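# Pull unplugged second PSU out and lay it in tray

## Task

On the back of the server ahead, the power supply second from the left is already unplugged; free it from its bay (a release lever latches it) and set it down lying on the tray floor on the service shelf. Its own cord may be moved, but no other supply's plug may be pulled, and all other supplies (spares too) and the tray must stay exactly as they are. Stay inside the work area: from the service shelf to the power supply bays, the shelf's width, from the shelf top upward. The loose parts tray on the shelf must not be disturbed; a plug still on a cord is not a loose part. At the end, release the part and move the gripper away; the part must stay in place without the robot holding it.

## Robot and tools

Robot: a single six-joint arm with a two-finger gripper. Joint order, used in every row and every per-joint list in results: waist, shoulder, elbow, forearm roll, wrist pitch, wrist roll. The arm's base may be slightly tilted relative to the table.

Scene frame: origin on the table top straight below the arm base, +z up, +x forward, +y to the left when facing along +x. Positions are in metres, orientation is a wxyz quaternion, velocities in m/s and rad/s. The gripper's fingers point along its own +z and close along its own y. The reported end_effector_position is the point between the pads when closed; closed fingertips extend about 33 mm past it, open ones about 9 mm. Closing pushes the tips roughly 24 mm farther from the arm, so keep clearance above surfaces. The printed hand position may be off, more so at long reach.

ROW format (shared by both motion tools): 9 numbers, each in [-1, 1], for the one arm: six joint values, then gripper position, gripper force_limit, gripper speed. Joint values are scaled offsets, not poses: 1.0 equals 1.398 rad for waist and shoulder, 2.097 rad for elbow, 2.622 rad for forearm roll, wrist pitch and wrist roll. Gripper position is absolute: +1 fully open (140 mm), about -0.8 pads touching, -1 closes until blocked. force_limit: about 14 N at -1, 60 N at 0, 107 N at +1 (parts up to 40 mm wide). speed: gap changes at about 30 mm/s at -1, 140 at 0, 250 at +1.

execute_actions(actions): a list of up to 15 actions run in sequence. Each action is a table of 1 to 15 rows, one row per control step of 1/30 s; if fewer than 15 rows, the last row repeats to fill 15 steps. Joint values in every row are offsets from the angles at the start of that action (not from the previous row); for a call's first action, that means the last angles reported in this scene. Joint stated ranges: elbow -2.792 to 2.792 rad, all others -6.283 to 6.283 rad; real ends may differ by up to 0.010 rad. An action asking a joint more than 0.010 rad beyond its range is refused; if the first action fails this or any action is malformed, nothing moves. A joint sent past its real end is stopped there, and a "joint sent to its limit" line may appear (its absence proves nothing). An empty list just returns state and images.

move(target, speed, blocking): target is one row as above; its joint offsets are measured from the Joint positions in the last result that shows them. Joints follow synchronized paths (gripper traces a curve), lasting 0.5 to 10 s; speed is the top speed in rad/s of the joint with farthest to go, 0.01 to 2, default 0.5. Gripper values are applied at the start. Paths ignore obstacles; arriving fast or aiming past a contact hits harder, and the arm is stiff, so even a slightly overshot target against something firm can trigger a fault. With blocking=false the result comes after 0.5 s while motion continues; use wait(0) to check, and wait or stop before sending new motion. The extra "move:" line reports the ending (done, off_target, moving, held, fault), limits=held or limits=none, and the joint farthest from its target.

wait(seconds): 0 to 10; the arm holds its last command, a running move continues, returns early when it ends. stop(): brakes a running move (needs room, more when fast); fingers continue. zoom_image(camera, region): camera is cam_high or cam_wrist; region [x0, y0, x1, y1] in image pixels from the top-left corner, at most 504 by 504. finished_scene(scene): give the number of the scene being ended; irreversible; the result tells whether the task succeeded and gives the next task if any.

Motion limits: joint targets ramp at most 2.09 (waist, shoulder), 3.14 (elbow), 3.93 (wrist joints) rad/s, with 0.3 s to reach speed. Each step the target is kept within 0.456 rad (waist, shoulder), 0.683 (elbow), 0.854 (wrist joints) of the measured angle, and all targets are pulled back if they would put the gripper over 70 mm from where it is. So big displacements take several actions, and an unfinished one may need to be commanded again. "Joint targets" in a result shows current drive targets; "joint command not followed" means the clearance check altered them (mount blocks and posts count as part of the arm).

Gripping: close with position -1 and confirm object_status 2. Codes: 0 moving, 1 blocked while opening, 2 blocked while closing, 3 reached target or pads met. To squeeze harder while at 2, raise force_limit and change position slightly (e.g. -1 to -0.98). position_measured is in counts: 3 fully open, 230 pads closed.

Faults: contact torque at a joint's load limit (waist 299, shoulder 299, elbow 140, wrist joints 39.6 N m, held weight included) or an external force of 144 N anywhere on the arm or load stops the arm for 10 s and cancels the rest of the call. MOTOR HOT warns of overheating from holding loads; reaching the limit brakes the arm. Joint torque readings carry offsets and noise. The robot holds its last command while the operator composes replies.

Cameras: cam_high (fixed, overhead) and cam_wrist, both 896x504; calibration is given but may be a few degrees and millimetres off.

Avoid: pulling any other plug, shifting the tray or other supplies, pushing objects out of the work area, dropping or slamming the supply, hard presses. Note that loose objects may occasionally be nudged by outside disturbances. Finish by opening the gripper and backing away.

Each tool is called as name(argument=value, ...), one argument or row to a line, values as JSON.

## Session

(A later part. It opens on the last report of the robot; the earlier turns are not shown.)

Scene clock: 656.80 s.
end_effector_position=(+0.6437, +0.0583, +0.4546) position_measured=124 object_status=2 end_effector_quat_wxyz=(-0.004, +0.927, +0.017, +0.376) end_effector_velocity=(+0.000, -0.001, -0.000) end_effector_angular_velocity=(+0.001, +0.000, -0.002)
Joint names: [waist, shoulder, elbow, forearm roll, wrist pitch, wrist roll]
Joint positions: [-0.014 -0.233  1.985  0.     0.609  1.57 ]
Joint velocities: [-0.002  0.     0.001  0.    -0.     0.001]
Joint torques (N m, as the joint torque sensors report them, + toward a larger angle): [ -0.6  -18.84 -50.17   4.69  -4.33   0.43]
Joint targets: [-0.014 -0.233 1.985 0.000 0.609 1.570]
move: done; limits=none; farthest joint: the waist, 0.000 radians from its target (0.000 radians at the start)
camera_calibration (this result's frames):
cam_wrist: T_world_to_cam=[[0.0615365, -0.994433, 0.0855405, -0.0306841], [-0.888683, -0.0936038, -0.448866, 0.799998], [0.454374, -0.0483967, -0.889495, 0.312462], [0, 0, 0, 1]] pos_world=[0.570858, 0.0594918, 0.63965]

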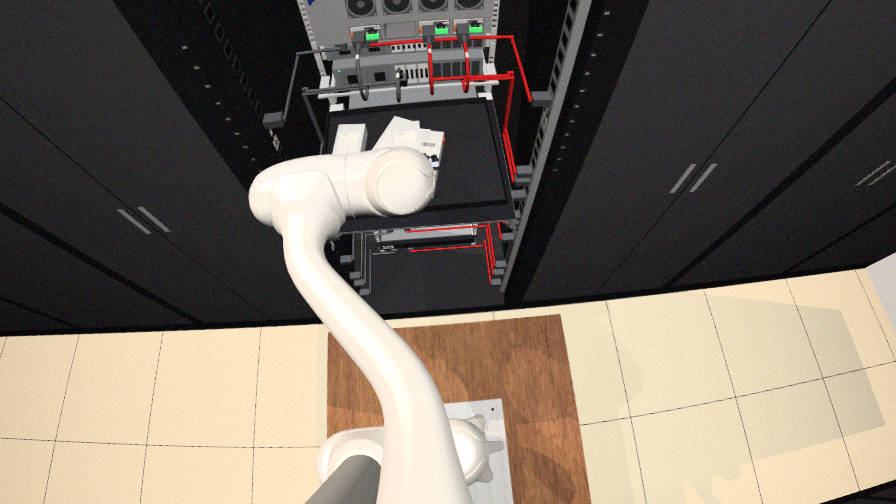

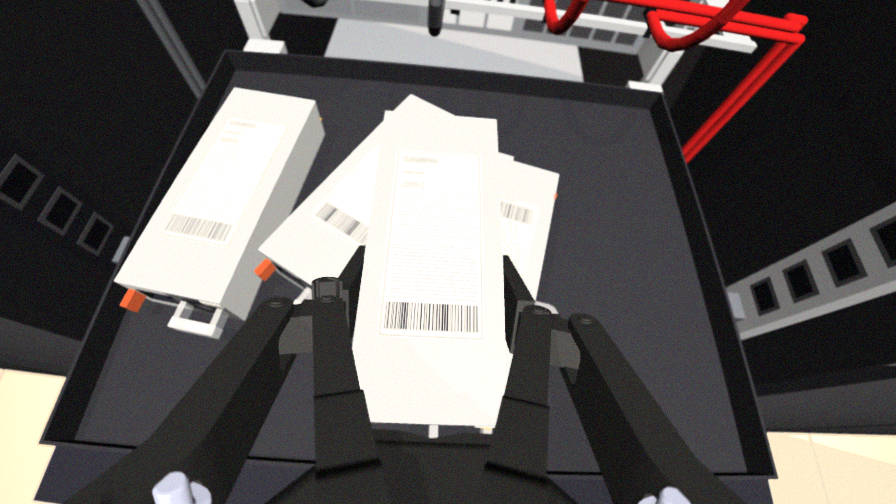

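execute_actions(
  actions=[],
)

Scene clock: 672.97 s.
end_effector_position=(+0.6437, +0.0583, +0.4545) position_measured=124 object_status=2 end_effector_quat_wxyz=(-0.004, +0.927, +0.017, +0.376) end_effector_velocity=(+0.000, +0.000, +0.001) end_effector_angular_velocity=(-0.002, -0.001, +0.001)
Joint names: [waist, shoulder, elbow, forearm roll, wrist pitch, wrist roll]
Joint positions: [-0.014 -0.233  1.985  0.     0.609  1.57 ]
Joint velocities: [ 0.001 -0.    -0.    -0.002 -0.     0.   ]
Joint torques (N m, as the joint torque sensors report them, + toward a larger angle): [ -1.21 -20.8  -49.41   4.82  -4.39   0.29]
Joint targets: [-0.014 -0.233 1.985 0.000 0.609 1.570]
camera_calibration (this result's frames):
cam_wrist: T_world_to_cam=[[0.0615461, -0.994431, 0.0855502, -0.030691], [-0.888724, -0.0936123, -0.448784, 0.799943], [0.454293, -0.0484096, -0.889536, 0.312475], [0, 0, 0, 1]] pos_world=[0.570862, 0.0594912, 0.639585]

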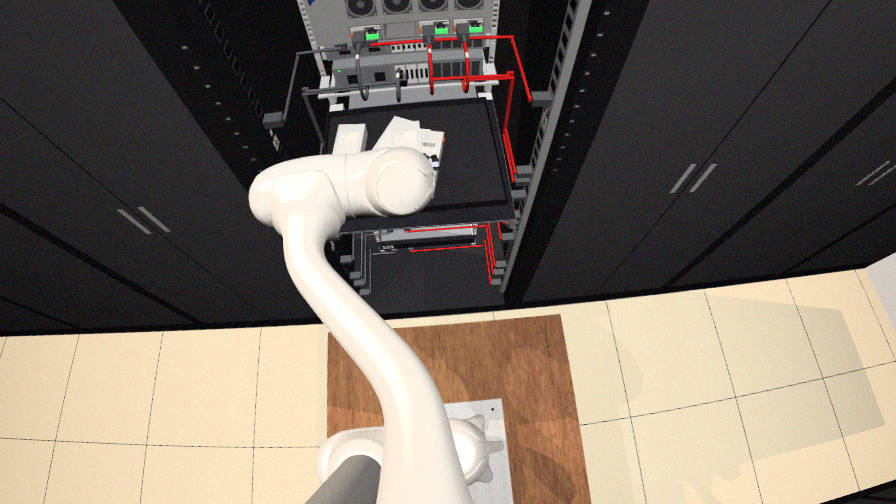

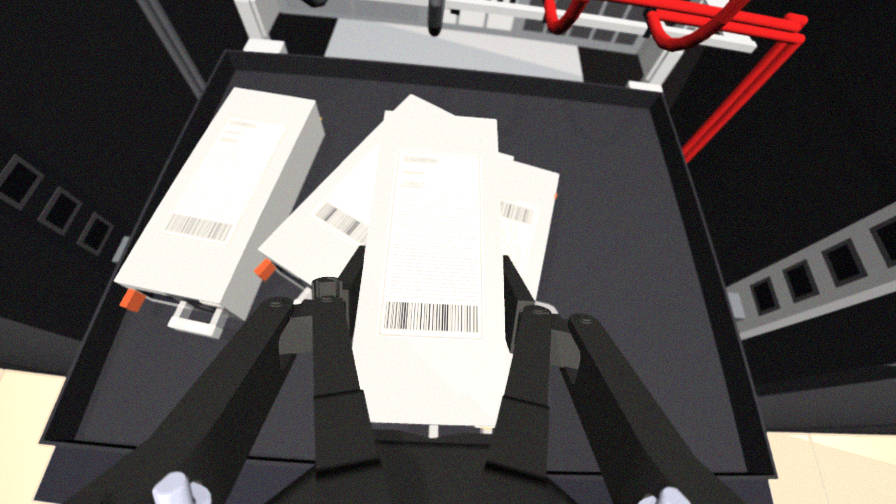

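move(
  target=[-0.1631, 0.0750, -0.0181, 0, -0.0252, 0, -0.98, 0.8, -1],
  speed=0.2,
)

Scene clock: 700.00 s.
end_effector_position=(+0.6942, -0.0986, +0.4295) position_measured=124 object_status=2 end_effector_quat_wxyz=(+0.040, +0.922, -0.088, +0.374) end_effector_velocity=(+0.001, -0.000, +0.002) end_effector_angular_velocity=(-0.001, -0.003, +0.000)
Joint names: [waist, shoulder, elbow, forearm roll, wrist pitch, wrist roll]
Joint positions: [-0.242 -0.128  1.947  0.     0.543  1.57 ]
Joint velocities: [-0.     0.    -0.002 -0.001 -0.001 -0.   ]
Joint torques (N m, as the joint torque sensors report them, + toward a larger angle): [  1.45 -32.35 -48.16   4.73  -4.57   0.21]
Joint targets: [-0.242 -0.128 1.947 0.000 0.543 1.570]
move: done; limits=none; farthest joint: the waist, 0.000 radians from its target (0.228 radians at the start)
camera_calibration (this result's frames):
cam_wrist: T_world_to_cam=[[-0.164795, -0.982415, 0.0877691, -0.0303063], [-0.88696, 0.108681, -0.448876, 0.837688], [0.431444, -0.15182, -0.889273, 0.265285], [0, 0, 0, 1]] pos_world=[0.623546, -0.0805382, 0.614589]

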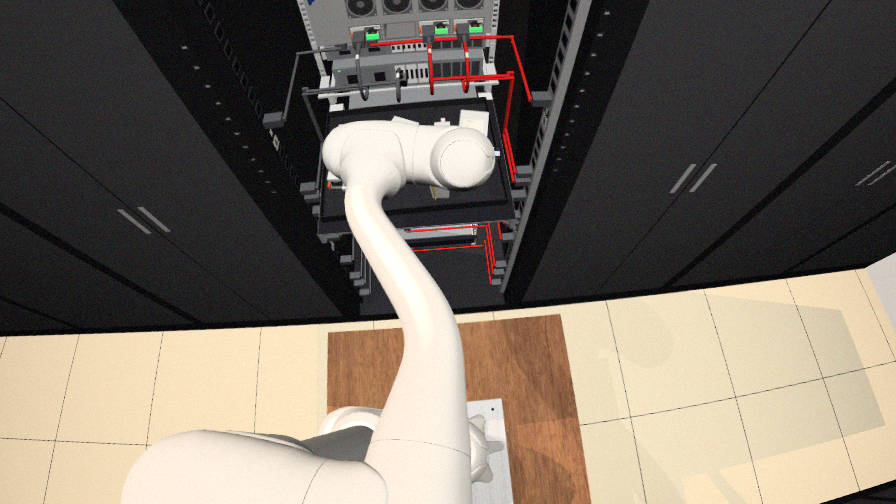

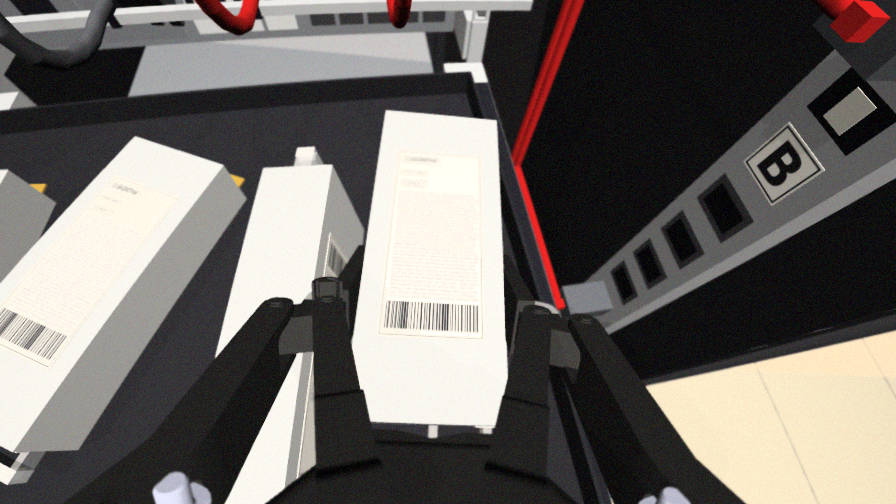

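zoom_image(
  camera="cam_wrist",
  region=[150, 100, 450, 400],
)

zoom_image(
  camera="cam_high",
  region=[310, 90, 520, 230],
)

Region (150, 100, 450, 400) of cam_wrist's 896x504 image, scaled by 1.680, with more detail than that image has.

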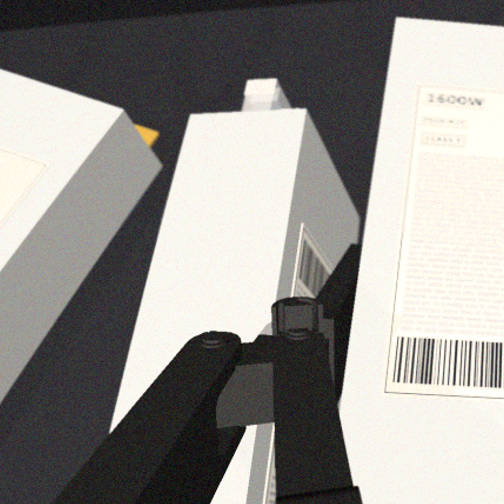

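Region (310, 90, 520, 230) of cam_high's 896x504 image, scaled by 2.400, with more detail than that image has.

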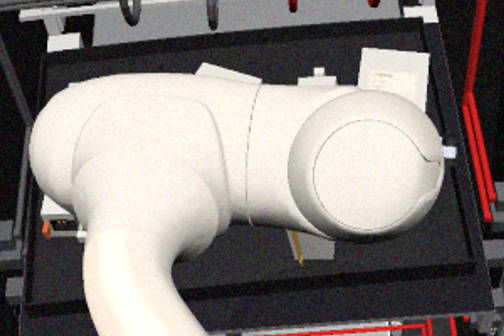

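zoom_image(
  camera="cam_wrist",
  region=[400, 40, 700, 340],
)

zoom_image(
  camera="cam_wrist",
  region=[150, 280, 450, 504],
)

Region (400, 40, 700, 340) of cam_wrist's 896x504 image, scaled by 1.680, with more detail than that image has.

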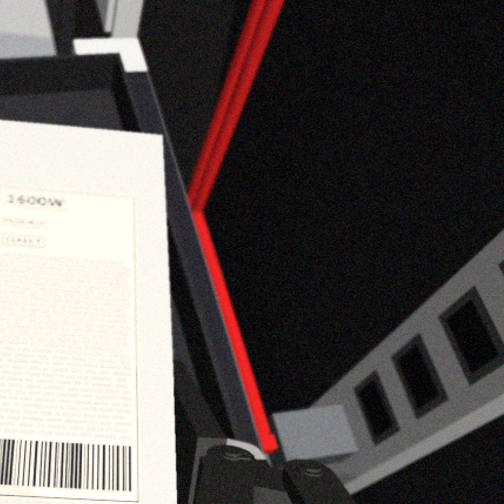

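Region (150, 280, 450, 504) of cam_wrist's 896x504 image, scaled by 1.680, with more detail than that image has; it fills the top 376 rows of this view, and the rest is white.

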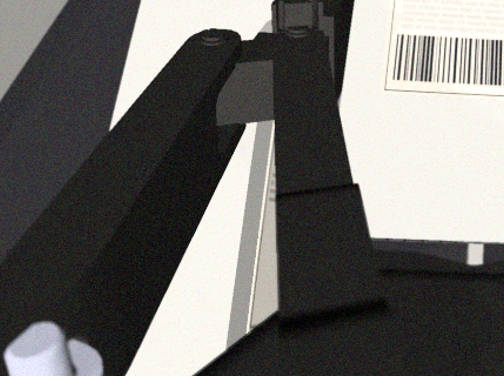

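move(
  target=[0, -0.0045, -0.0106, 0, 0.0109, 0, -0.98, 0.8, -1],
  speed=0.04,
)

Scene clock: 820.97 s.
end_effector_position=(+0.6942, -0.0985, +0.4445) position_measured=124 object_status=2 end_effector_quat_wxyz=(+0.040, +0.922, -0.088, +0.374) end_effector_velocity=(+0.001, +0.000, +0.001) end_effector_angular_velocity=(+0.001, -0.001, +0.000)
Joint names: [waist, shoulder, elbow, forearm roll, wrist pitch, wrist roll]
Joint positions: [-0.242 -0.134  1.925  0.     0.571  1.57 ]
Joint velocities: [ 0.     0.001 -0.002  0.002  0.    -0.   ]
Joint torques (N m, as the joint torque sensors report them, + toward a larger angle): [ -0.88 -30.14 -49.11   4.75  -4.36   0.27]
Joint targets: [-0.242 -0.134 1.925 0.000 0.571 1.570]
move: done; limits=none; farthest joint: the waist, 0.000 radians from its target (0.000 radians at the start)
camera_calibration (this result's frames):
cam_wrist: T_world_to_cam=[[-0.164842, -0.982407, 0.0877743, -0.0315213], [-0.886986, 0.108731, -0.448814, 0.844369], [0.431374, -0.151838, -0.889304, 0.278682], [0, 0, 0, 1]] pos_world=[0.623531, -0.0804613, 0.629564]

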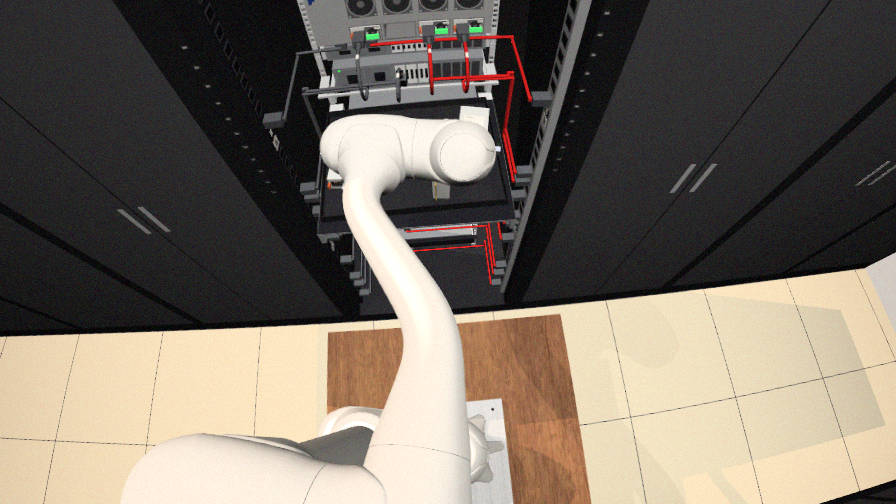

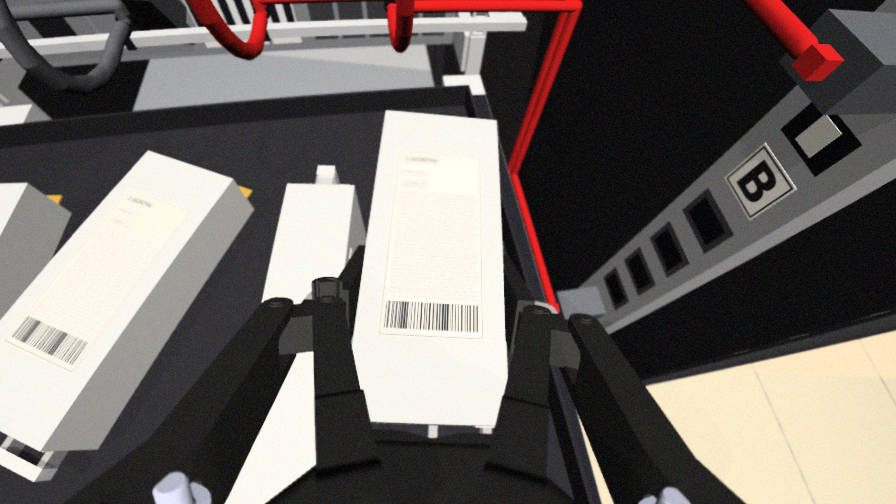

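zoom_image(
  camera="cam_wrist",
  region=[130, 130, 400, 330],
)

Region (130, 130, 400, 330) of cam_wrist's 896x504 image, scaled by 1.867, with more detail than that image has; it fills the top 373 rows of this view, and the rest is white.

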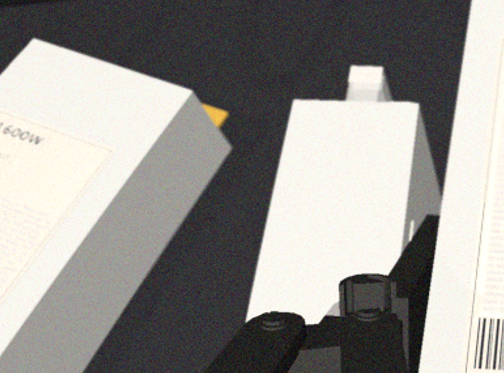

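move(
  target=[0.0215, 0, 0, 0, 0, 0, -0.98, 0.8, -1],
  speed=0.03,
)

Scene clock: 843.57 s.
end_effector_position=(+0.6969, -0.0777, +0.4444) position_measured=124 object_status=2 end_effector_quat_wxyz=(+0.034, +0.924, -0.075, +0.374) end_effector_velocity=(-0.000, +0.002, -0.000) end_effector_angular_velocity=(-0.001, +0.001, +0.003)
Joint names: [waist, shoulder, elbow, forearm roll, wrist pitch, wrist roll]
Joint positions: [-0.212 -0.134  1.925  0.     0.571  1.57 ]
Joint velocities: [ 0.002 -0.     0.    -0.001  0.001  0.   ]
Joint torques (N m, as the joint torque sensors report them, + toward a larger angle): [ -0.09 -31.15 -49.14   4.78  -4.45   0.45]
Joint targets: [-0.212 -0.134 1.925 0.000 0.571 1.570]
move: done; limits=none; farthest joint: the waist, 0.000 radians from its target (0.030 radians at the start)
camera_calibration (this result's frames):
cam_wrist: T_world_to_cam=[[-0.13524, -0.986942, 0.0874965, -0.0315113], [-0.889905, 0.0821649, -0.448686, 0.844398], [0.435638, -0.138544, -0.889396, 0.278677], [0, 0, 0, 1]] pos_world=[0.62577, -0.0618708, 0.629481]

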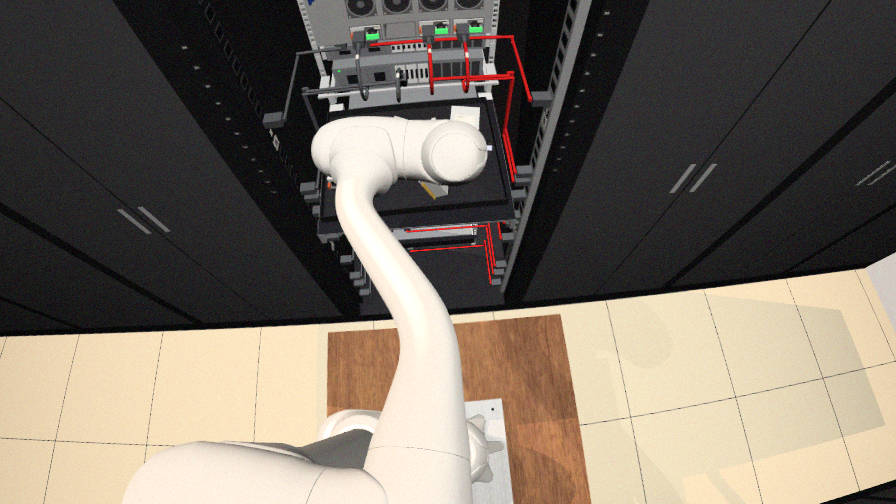

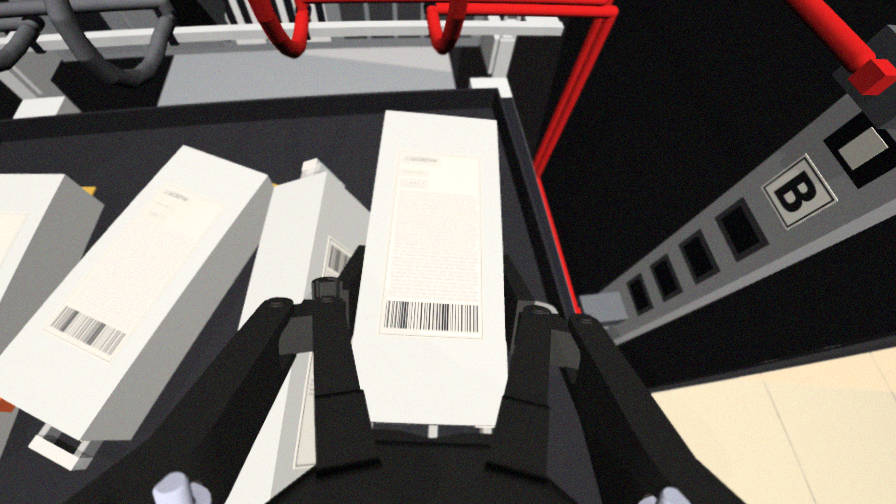

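move(
  target=[0.0075, 0, 0, 0, 0, 0, -0.98, 0.8, -1],
  speed=0.015,
)

Scene clock: 876.10 s.
end_effector_position=(+0.6977, -0.0705, +0.4443) position_measured=124 object_status=2 end_effector_quat_wxyz=(+0.032, +0.924, -0.070, +0.374) end_effector_velocity=(-0.000, -0.000, +0.001) end_effector_angular_velocity=(-0.001, -0.001, +0.000)
Joint names: [waist, shoulder, elbow, forearm roll, wrist pitch, wrist roll]
Joint positions: [-0.201 -0.134  1.925  0.     0.571  1.57 ]
Joint velocities: [-0.    -0.001  0.    -0.    -0.001 -0.001]
Joint torques (N m, as the joint torque sensors report them, + toward a larger angle): [ -1.64 -30.74 -48.47   4.71  -4.47   0.31]
Joint targets: [-0.201 -0.134 1.925 0.000 0.571 1.570]
move: done; limits=none; farthest joint: the waist, 0.000 radians from its target (0.010 radians at the start)
camera_calibration (this result's frames):
cam_wrist: T_world_to_cam=[[-0.124884, -0.988315, 0.0873961, -0.0315056], [-0.890766, 0.0728899, -0.448579, 0.844357], [0.436967, -0.13387, -0.88946, 0.278694], [0, 0, 0, 1]] pos_world=[0.62641, -0.0553739, 0.629402]

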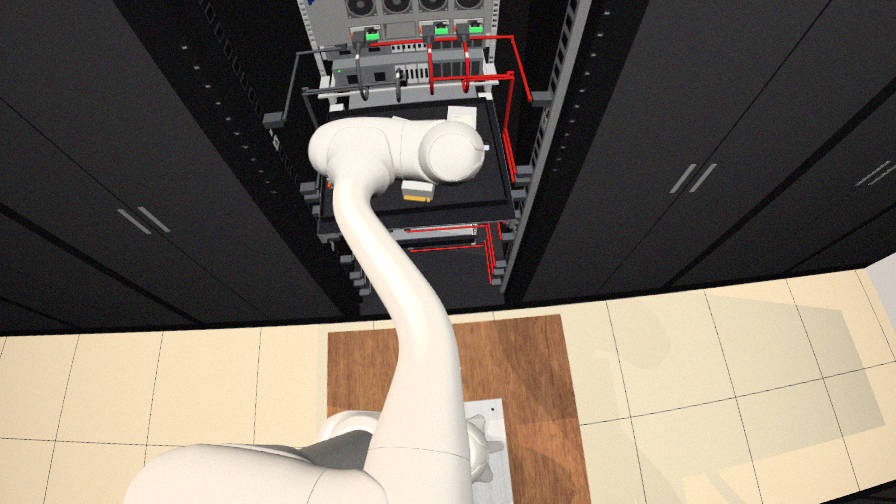

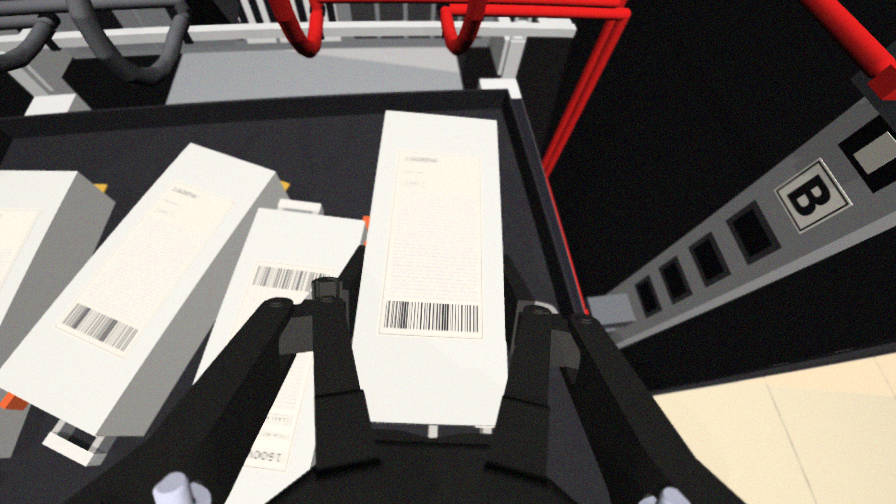

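zoom_image(
  camera="cam_wrist",
  region=[150, 120, 400, 300],
)

Region (150, 120, 400, 300) of cam_wrist's 896x504 image, scaled by 2.016, with more detail than that image has; it fills the top 363 rows of this view, and the rest is white.

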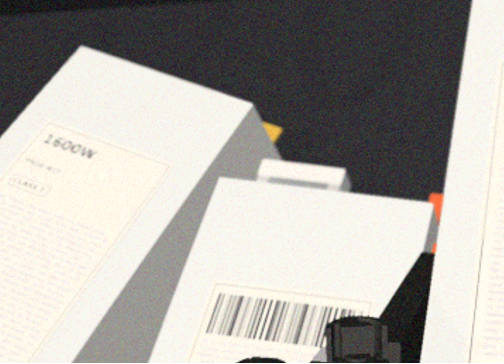

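move(
  target=[-0.0207, 0.0131, 0.0278, 0, -0.0292, 0, -0.98, 0.8, -1],
  speed=0.06,
)

Scene clock: 898.97 s.
end_effector_position=(+0.6952, -0.0908, +0.4045) position_measured=124 object_status=2 end_effector_quat_wxyz=(+0.038, +0.923, -0.083, +0.374) end_effector_velocity=(+0.000, +0.000, -0.002) end_effector_angular_velocity=(+0.001, +0.003, +0.001)
Joint names: [waist, shoulder, elbow, forearm roll, wrist pitch, wrist roll]
Joint positions: [-0.23  -0.116  1.983  0.     0.495  1.57 ]
Joint velocities: [ 0.     0.002  0.001  0.001  0.    -0.001]
Joint torques (N m, as the joint torque sensors report them, + toward a larger angle): [ -0.79 -34.42 -47.66   4.53  -4.54   0.32]
Joint targets: [-0.230 -0.116 1.983 0.000 0.495 1.570]
move: done; limits=none; farthest joint: the waist, 0.000 radians from its target (0.029 radians at the start)
camera_calibration (this result's frames):
cam_wrist: T_world_to_cam=[[-0.153448, -0.98426, 0.0876708, -0.0283034], [-0.888233, 0.0985093, -0.448707, 0.826356], [0.433008, -0.146725, -0.889368, 0.243175], [0, 0, 0, 1]] pos_world=[0.624357, -0.0735818, 0.589545]

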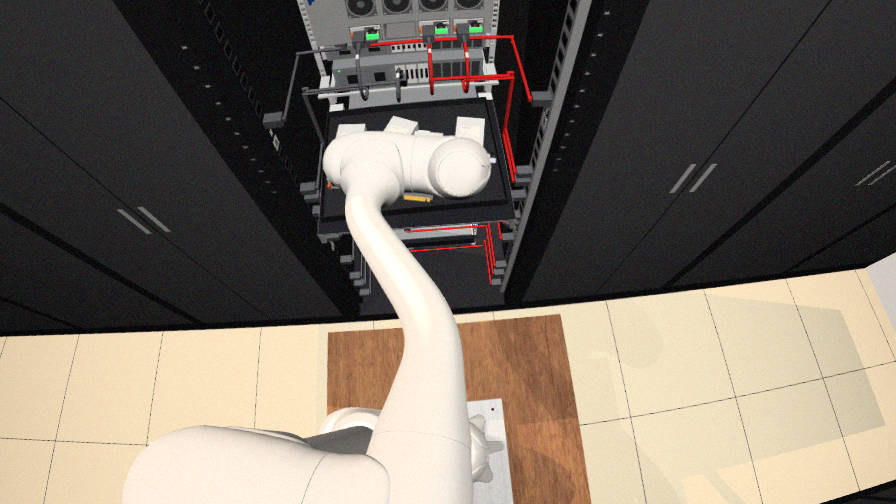

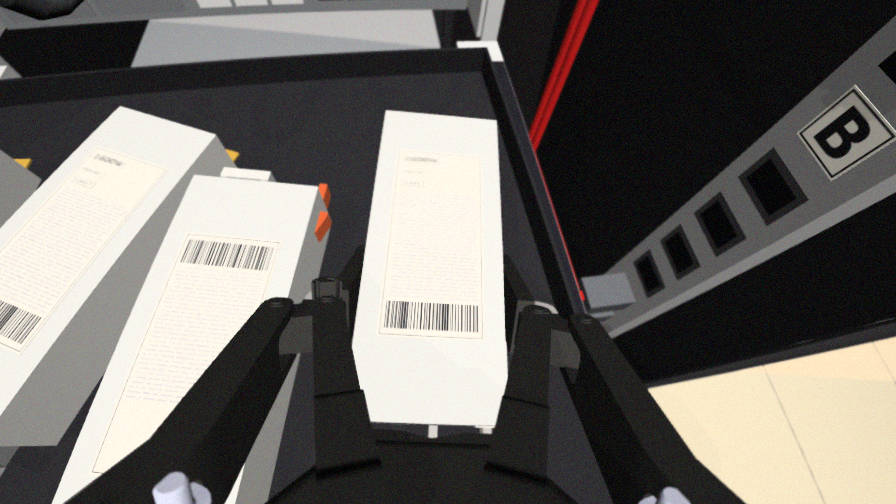

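move(
  target=[0, 0.00107, 0.00205, 0, -0.00221, 0, -0.98, 0.8, -1],
  speed=0.01,
)

Scene clock: 903.57 s.
end_effector_position=(+0.6952, -0.0908, +0.4017) position_measured=124 object_status=2 end_effector_quat_wxyz=(+0.038, +0.923, -0.083, +0.374) end_effector_velocity=(-0.001, +0.001, -0.005) end_effector_angular_velocity=(+0.003, +0.006, +0.001)
Joint names: [waist, shoulder, elbow, forearm roll, wrist pitch, wrist roll]
Joint positions: [-0.23  -0.114  1.987  0.     0.489  1.57 ]
Joint velocities: [0.001 0.003 0.004 0.001 0.    0.   ]
Joint torques (N m, as the joint torque sensors report them, + toward a larger angle): [ -7.99  -5.09 -26.44   4.22   1.16   0.85]
Joint targets: [-0.230 -0.114 1.987 0.000 0.489 1.570]
move: done; limits=none; farthest joint: the waist, 0.000 radians from its target (0.000 radians at the start)
camera_calibration (this result's frames):
cam_wrist: T_world_to_cam=[[-0.153492, -0.984252, 0.0876841, -0.0280655], [-0.888034, 0.0984775, -0.449108, 0.825195], [0.433401, -0.146801, -0.889164, 0.240365], [0, 0, 0, 1]] pos_world=[0.624319, -0.0736009, 0.586787]

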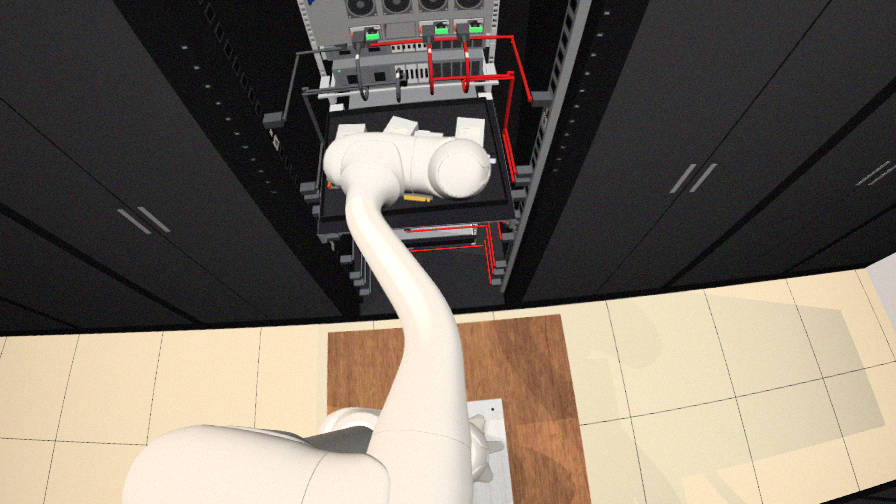

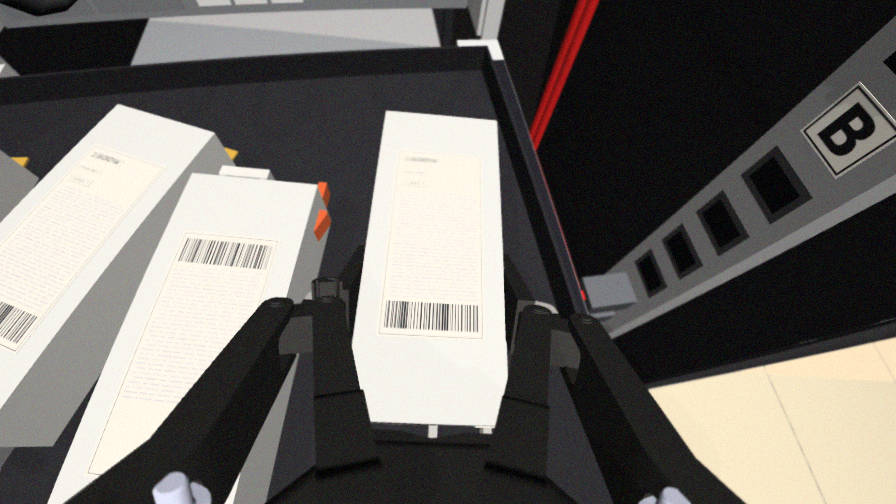

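move(
  target=[0, -0.00036, -0.00068, 0, 0.00074, 0, -0.98, 0.8, -1],
  speed=0.01,
)

move(
  target=[0, 0, 0, 0, 0, 0, 0.2, 0.0, -1],
  speed=0.01,
)

Scene clock: 911.83 s.
end_effector_position=(+0.6951, -0.0908, +0.4024) position_measured=124 object_status=2 end_effector_quat_wxyz=(+0.038, +0.923, -0.083, +0.374) end_effector_velocity=(+0.000, -0.000, +0.002) end_effector_angular_velocity=(-0.001, -0.003, +0.000)
Joint names: [waist, shoulder, elbow, forearm roll, wrist pitch, wrist roll]
Joint positions: [-0.23  -0.115  1.986  0.     0.491  1.57 ]
Joint velocities: [ 0.    -0.001 -0.001 -0.    -0.001 -0.   ]
Joint torques (N m, as the joint torque sensors report them, + toward a larger angle): [ -0.9  -32.24 -48.43   4.44  -4.42   0.3 ]
Joint targets: [-0.230 -0.115 1.986 0.000 0.491 1.570]
move: done; limits=none; farthest joint: the waist, 0.000 radians from its target (0.000 radians at the start)
camera_calibration (this result's frames):
cam_wrist: T_world_to_cam=[[-0.153449, -0.98426, 0.0876686, -0.0281437], [-0.888271, 0.098525, -0.448628, 0.825381], [0.432929, -0.146715, -0.889409, 0.241494], [0, 0, 0, 1]] pos_world=[0.624294, -0.0735904, 0.587543]

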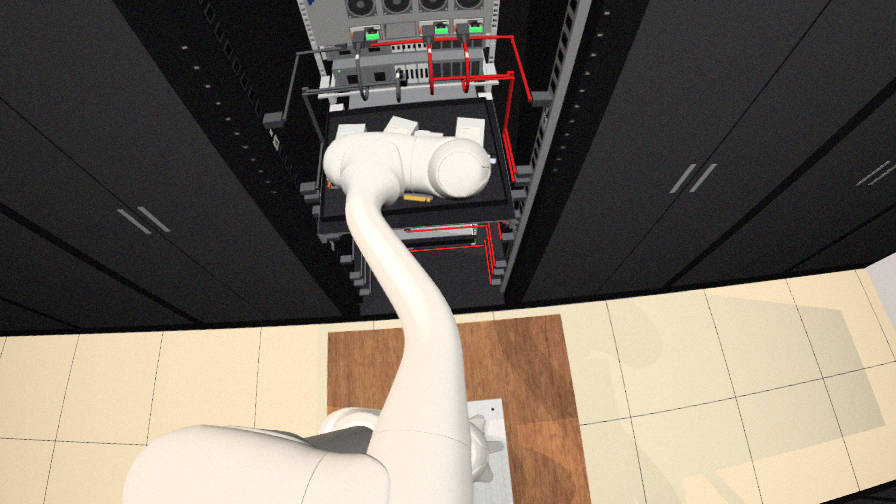

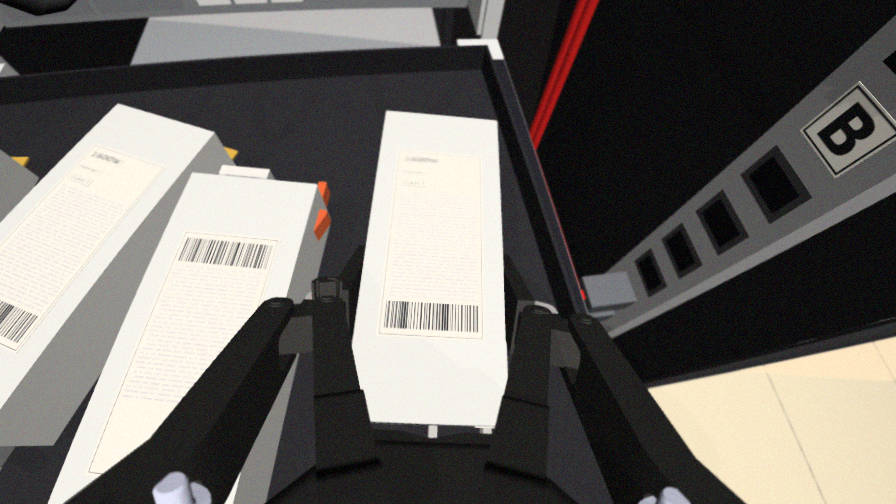

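Scene clock: 912.47 s.
end_effector_position=(+0.6951, -0.0908, +0.4026) position_measured=104 object_status=0 end_effector_quat_wxyz=(+0.038, +0.923, -0.083, +0.374) end_effector_velocity=(-0.001, -0.002, +0.001) end_effector_angular_velocity=(-0.001, -0.001, -0.002)
Joint names: [waist, shoulder, elbow, forearm roll, wrist pitch, wrist roll]
Joint positions: [-0.23  -0.115  1.986  0.     0.491  1.57 ]
Joint velocities: [-0.002 -0.001  0.    -0.001  0.     0.   ]
Joint torques (N m, as the joint torque sensors report them, + toward a larger angle): [ -1.29 -24.98 -41.85   4.8   -2.15   0.46]
Joint targets: [-0.230 -0.115 1.986 0.000 0.491 1.570]
move: done; limits=none; farthest joint: the waist, 0.000 radians from its target (0.000 radians at the start)
camera_calibration (this result's frames):
cam_wrist: T_world_to_cam=[[-0.153465, -0.984257, 0.0876742, -0.0281478], [-0.888185, 0.0985074, -0.448803, 0.82549], [0.433101, -0.146746, -0.889319, 0.241448], [0, 0, 0, 1]] pos_world=[0.624296, -0.0735898, 0.587675]

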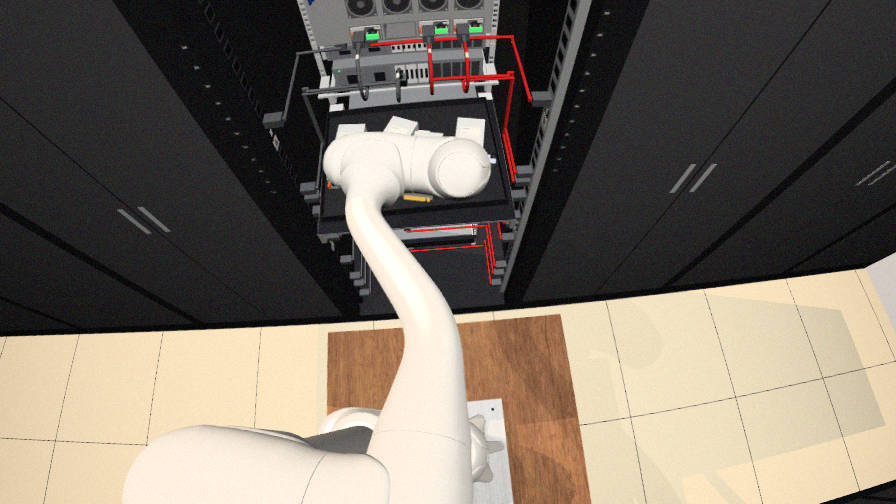

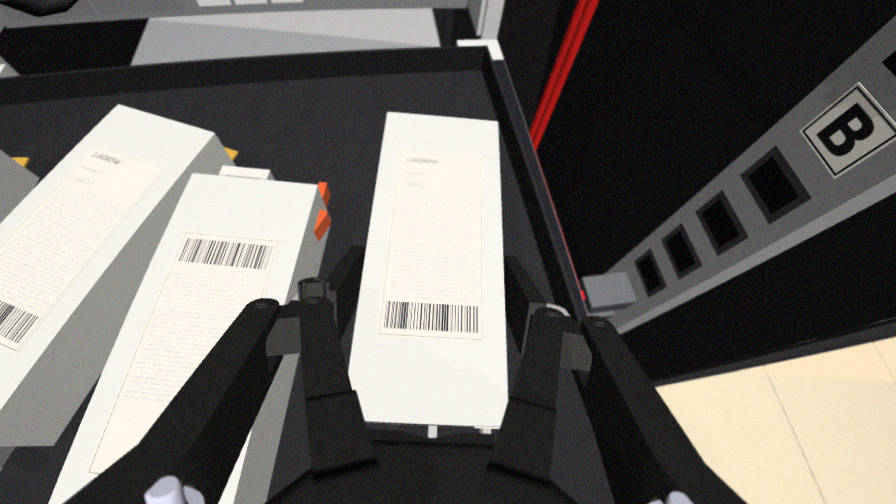

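move(
  target=[0, -0.0138, -0.0292, 0, 0.0307, 0, 0.2, 0.0, -1],
  speed=0.12,
)

move(
  target=[0.1545, -0.0706, 0.0287, 0, 0.0143, 0, 0.2, 0.0, -1],
  speed=0.3,
)

Scene clock: 918.87 s.
end_effector_position=(+0.6953, -0.0905, +0.4446) position_measured=104 object_status=3 end_effector_quat_wxyz=(+0.038, +0.923, -0.083, +0.374) end_effector_velocity=(+0.000, -0.000, +0.001) end_effector_angular_velocity=(+0.001, -0.001, -0.001)
Joint names: [waist, shoulder, elbow, forearm roll, wrist pitch, wrist roll]
Joint positions: [-0.23  -0.134  1.925  0.     0.571  1.57 ]
Joint velocities: [-0.001  0.    -0.001  0.001  0.     0.001]
Joint torques (N m, as the joint torque sensors report them, + toward a larger angle): [ -0.04 -24.22 -42.99   4.66  -2.03   0.38]
Joint targets: [-0.230 -0.134 1.925 0.000 0.571 1.570]
move: done; limits=none; farthest joint: the waist, 0.000 radians from its target (0.000 radians at the start)
camera_calibration (this result's frames):
cam_wrist: T_world_to_cam=[[-0.153449, -0.98426, 0.08767, -0.0315255], [-0.888178, 0.0984924, -0.448819, 0.844438], [0.43312, -0.146737, -0.889312, 0.278752], [0, 0, 0, 1]] pos_world=[0.624441, -0.0732967, 0.629661]

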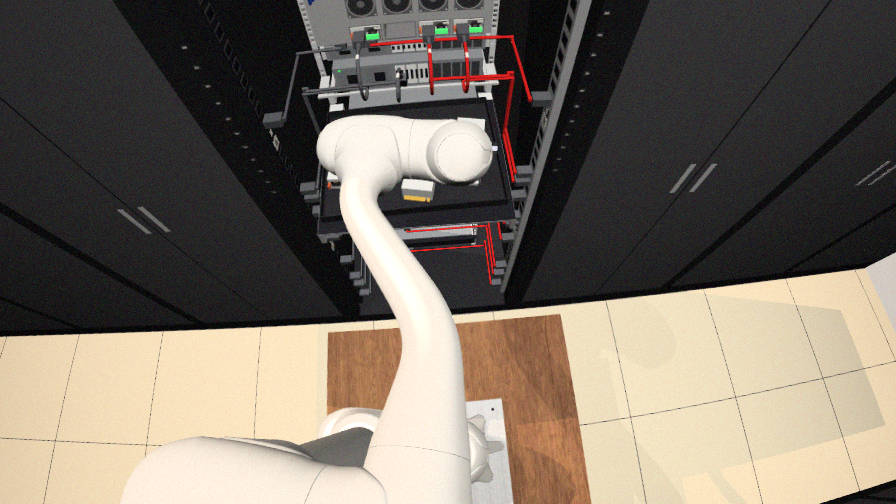

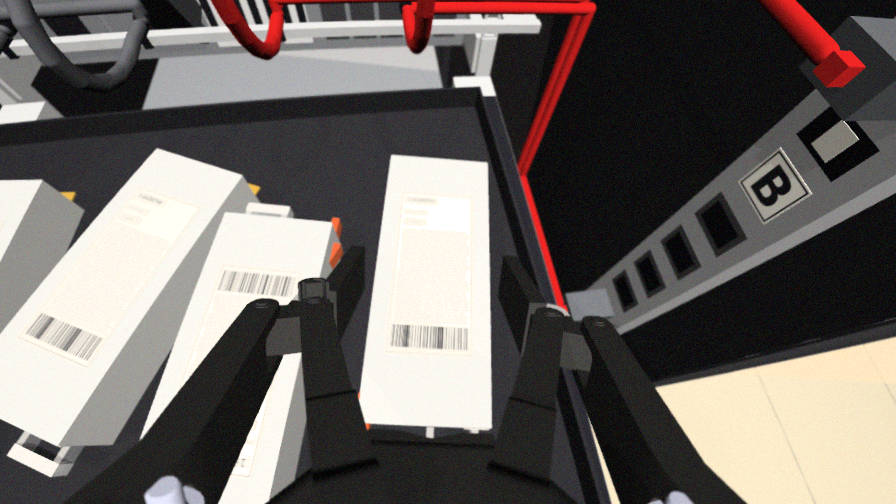

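Scene clock: 919.97 s.
end_effector_position=(+0.6436, +0.0579, +0.4544) position_measured=104 object_status=3 end_effector_quat_wxyz=(-0.004, +0.927, +0.016, +0.376) end_effector_velocity=(-0.001, +0.000, -0.000) end_effector_angular_velocity=(+0.001, +0.001, -0.000)
Joint names: [waist, shoulder, elbow, forearm roll, wrist pitch, wrist roll]
Joint positions: [-0.014 -0.233  1.985  0.     0.609  1.57 ]
Joint velocities: [-0.    -0.001  0.001  0.     0.001  0.   ]
Joint torques (N m, as the joint torque sensors report them, + toward a larger angle): [ -0.22 -13.17 -42.22   4.52  -2.11   0.41]
Joint targets: [-0.014 -0.233 1.985 0.000 0.609 1.570]
move: done; limits=none; farthest joint: the waist, 0.000 radians from its target (0.216 radians at the start)
camera_calibration (this result's frames):
cam_wrist: T_world_to_cam=[[0.0610499, -0.994462, 0.0855409, -0.030686], [-0.888854, -0.0931558, -0.448621, 0.799833], [0.454106, -0.048645, -0.889619, 0.312619], [0, 0, 0, 1]] pos_world=[0.570845, 0.0592003, 0.639559]

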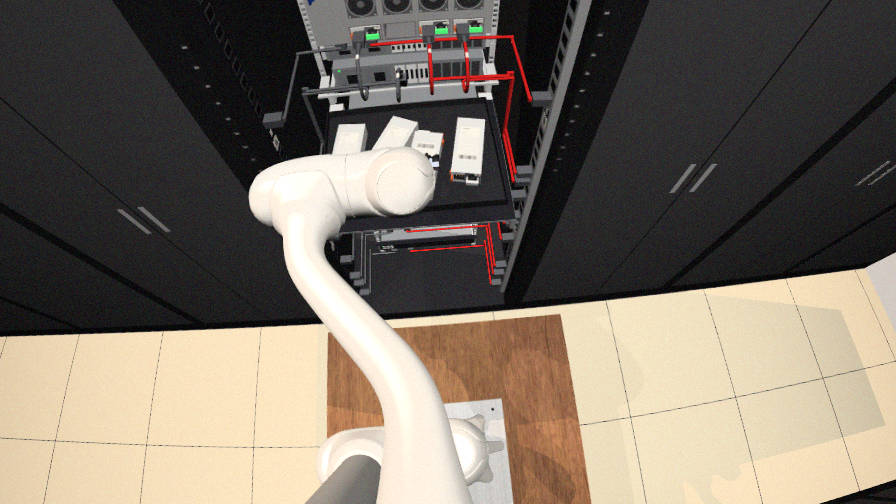

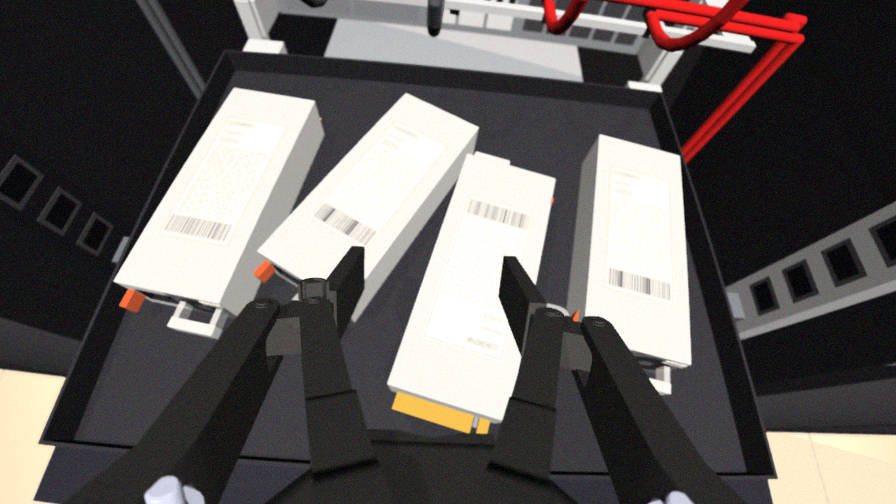

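zoom_image(
  camera="cam_wrist",
  region=[380, 80, 620, 320],
)

Region (380, 80, 620, 320) of cam_wrist's 896x504 image, scaled by 2.100, with more detail than that image has.

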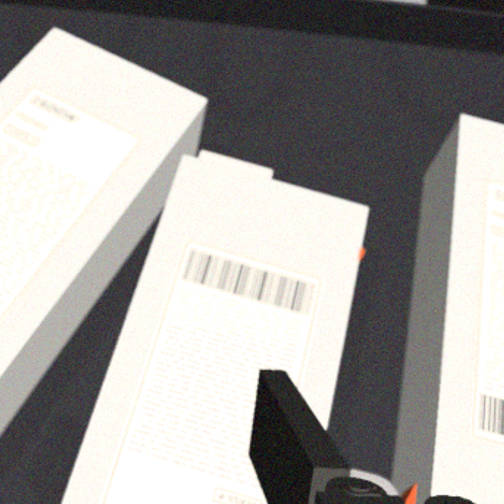

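move(
  target=[0, -0.16, 0.0, 0, 0.04, 0, 0.2, 0.0, -1],
  speed=0.35,
)

Scene clock: 941.10 s.
end_effector_position=(+0.5496, +0.0555, +0.5626) position_measured=104 object_status=3 end_effector_quat_wxyz=(-0.005, +0.903, +0.016, +0.430) end_effector_velocity=(-0.001, +0.000, +0.001) end_effector_angular_velocity=(+0.001, -0.003, -0.000)
Joint names: [waist, shoulder, elbow, forearm roll, wrist pitch, wrist roll]
Joint positions: [-0.014 -0.456  1.985  0.     0.714  1.57 ]
Joint velocities: [ 0.    -0.002  0.     0.    -0.     0.001]
Joint torques (N m, as the joint torque sensors report them, + toward a larger angle): [ -0.11   5.48 -43.76   4.77  -2.19   0.24]
Joint targets: [-0.014 -0.456 1.985 0.000 0.714 1.570]
move: done; limits=none; farthest joint: the waist, 0.000 radians from its target (0.000 radians at the start)
camera_calibration (this result's frames):
cam_wrist: T_world_to_cam=[[0.0514326, -0.994763, 0.0883258, -0.0329272], [-0.829351, -0.0918158, -0.551132, 0.789425], [0.556355, -0.044907, -0.82973, 0.361314], [0, 0, 0, 1]] pos_world=[0.455385, 0.0559524, 0.737779]

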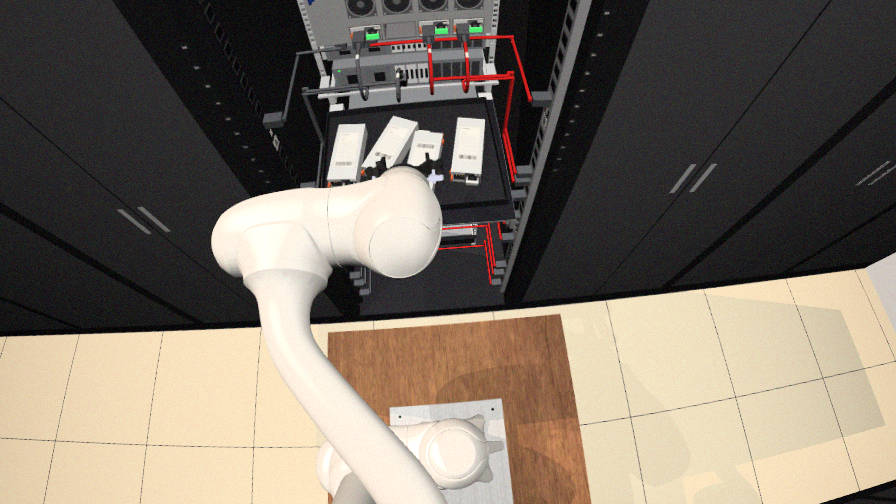

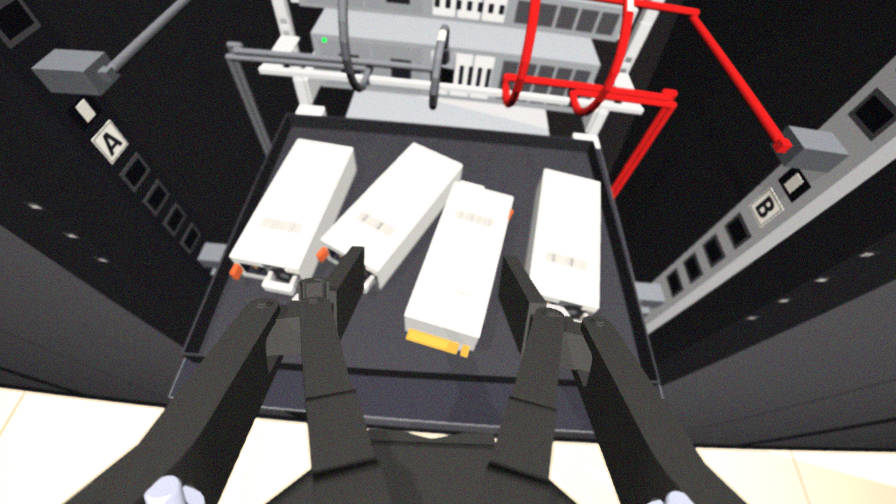

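finished_scene(
  scene=1,
)

The scene is finished: the task was done.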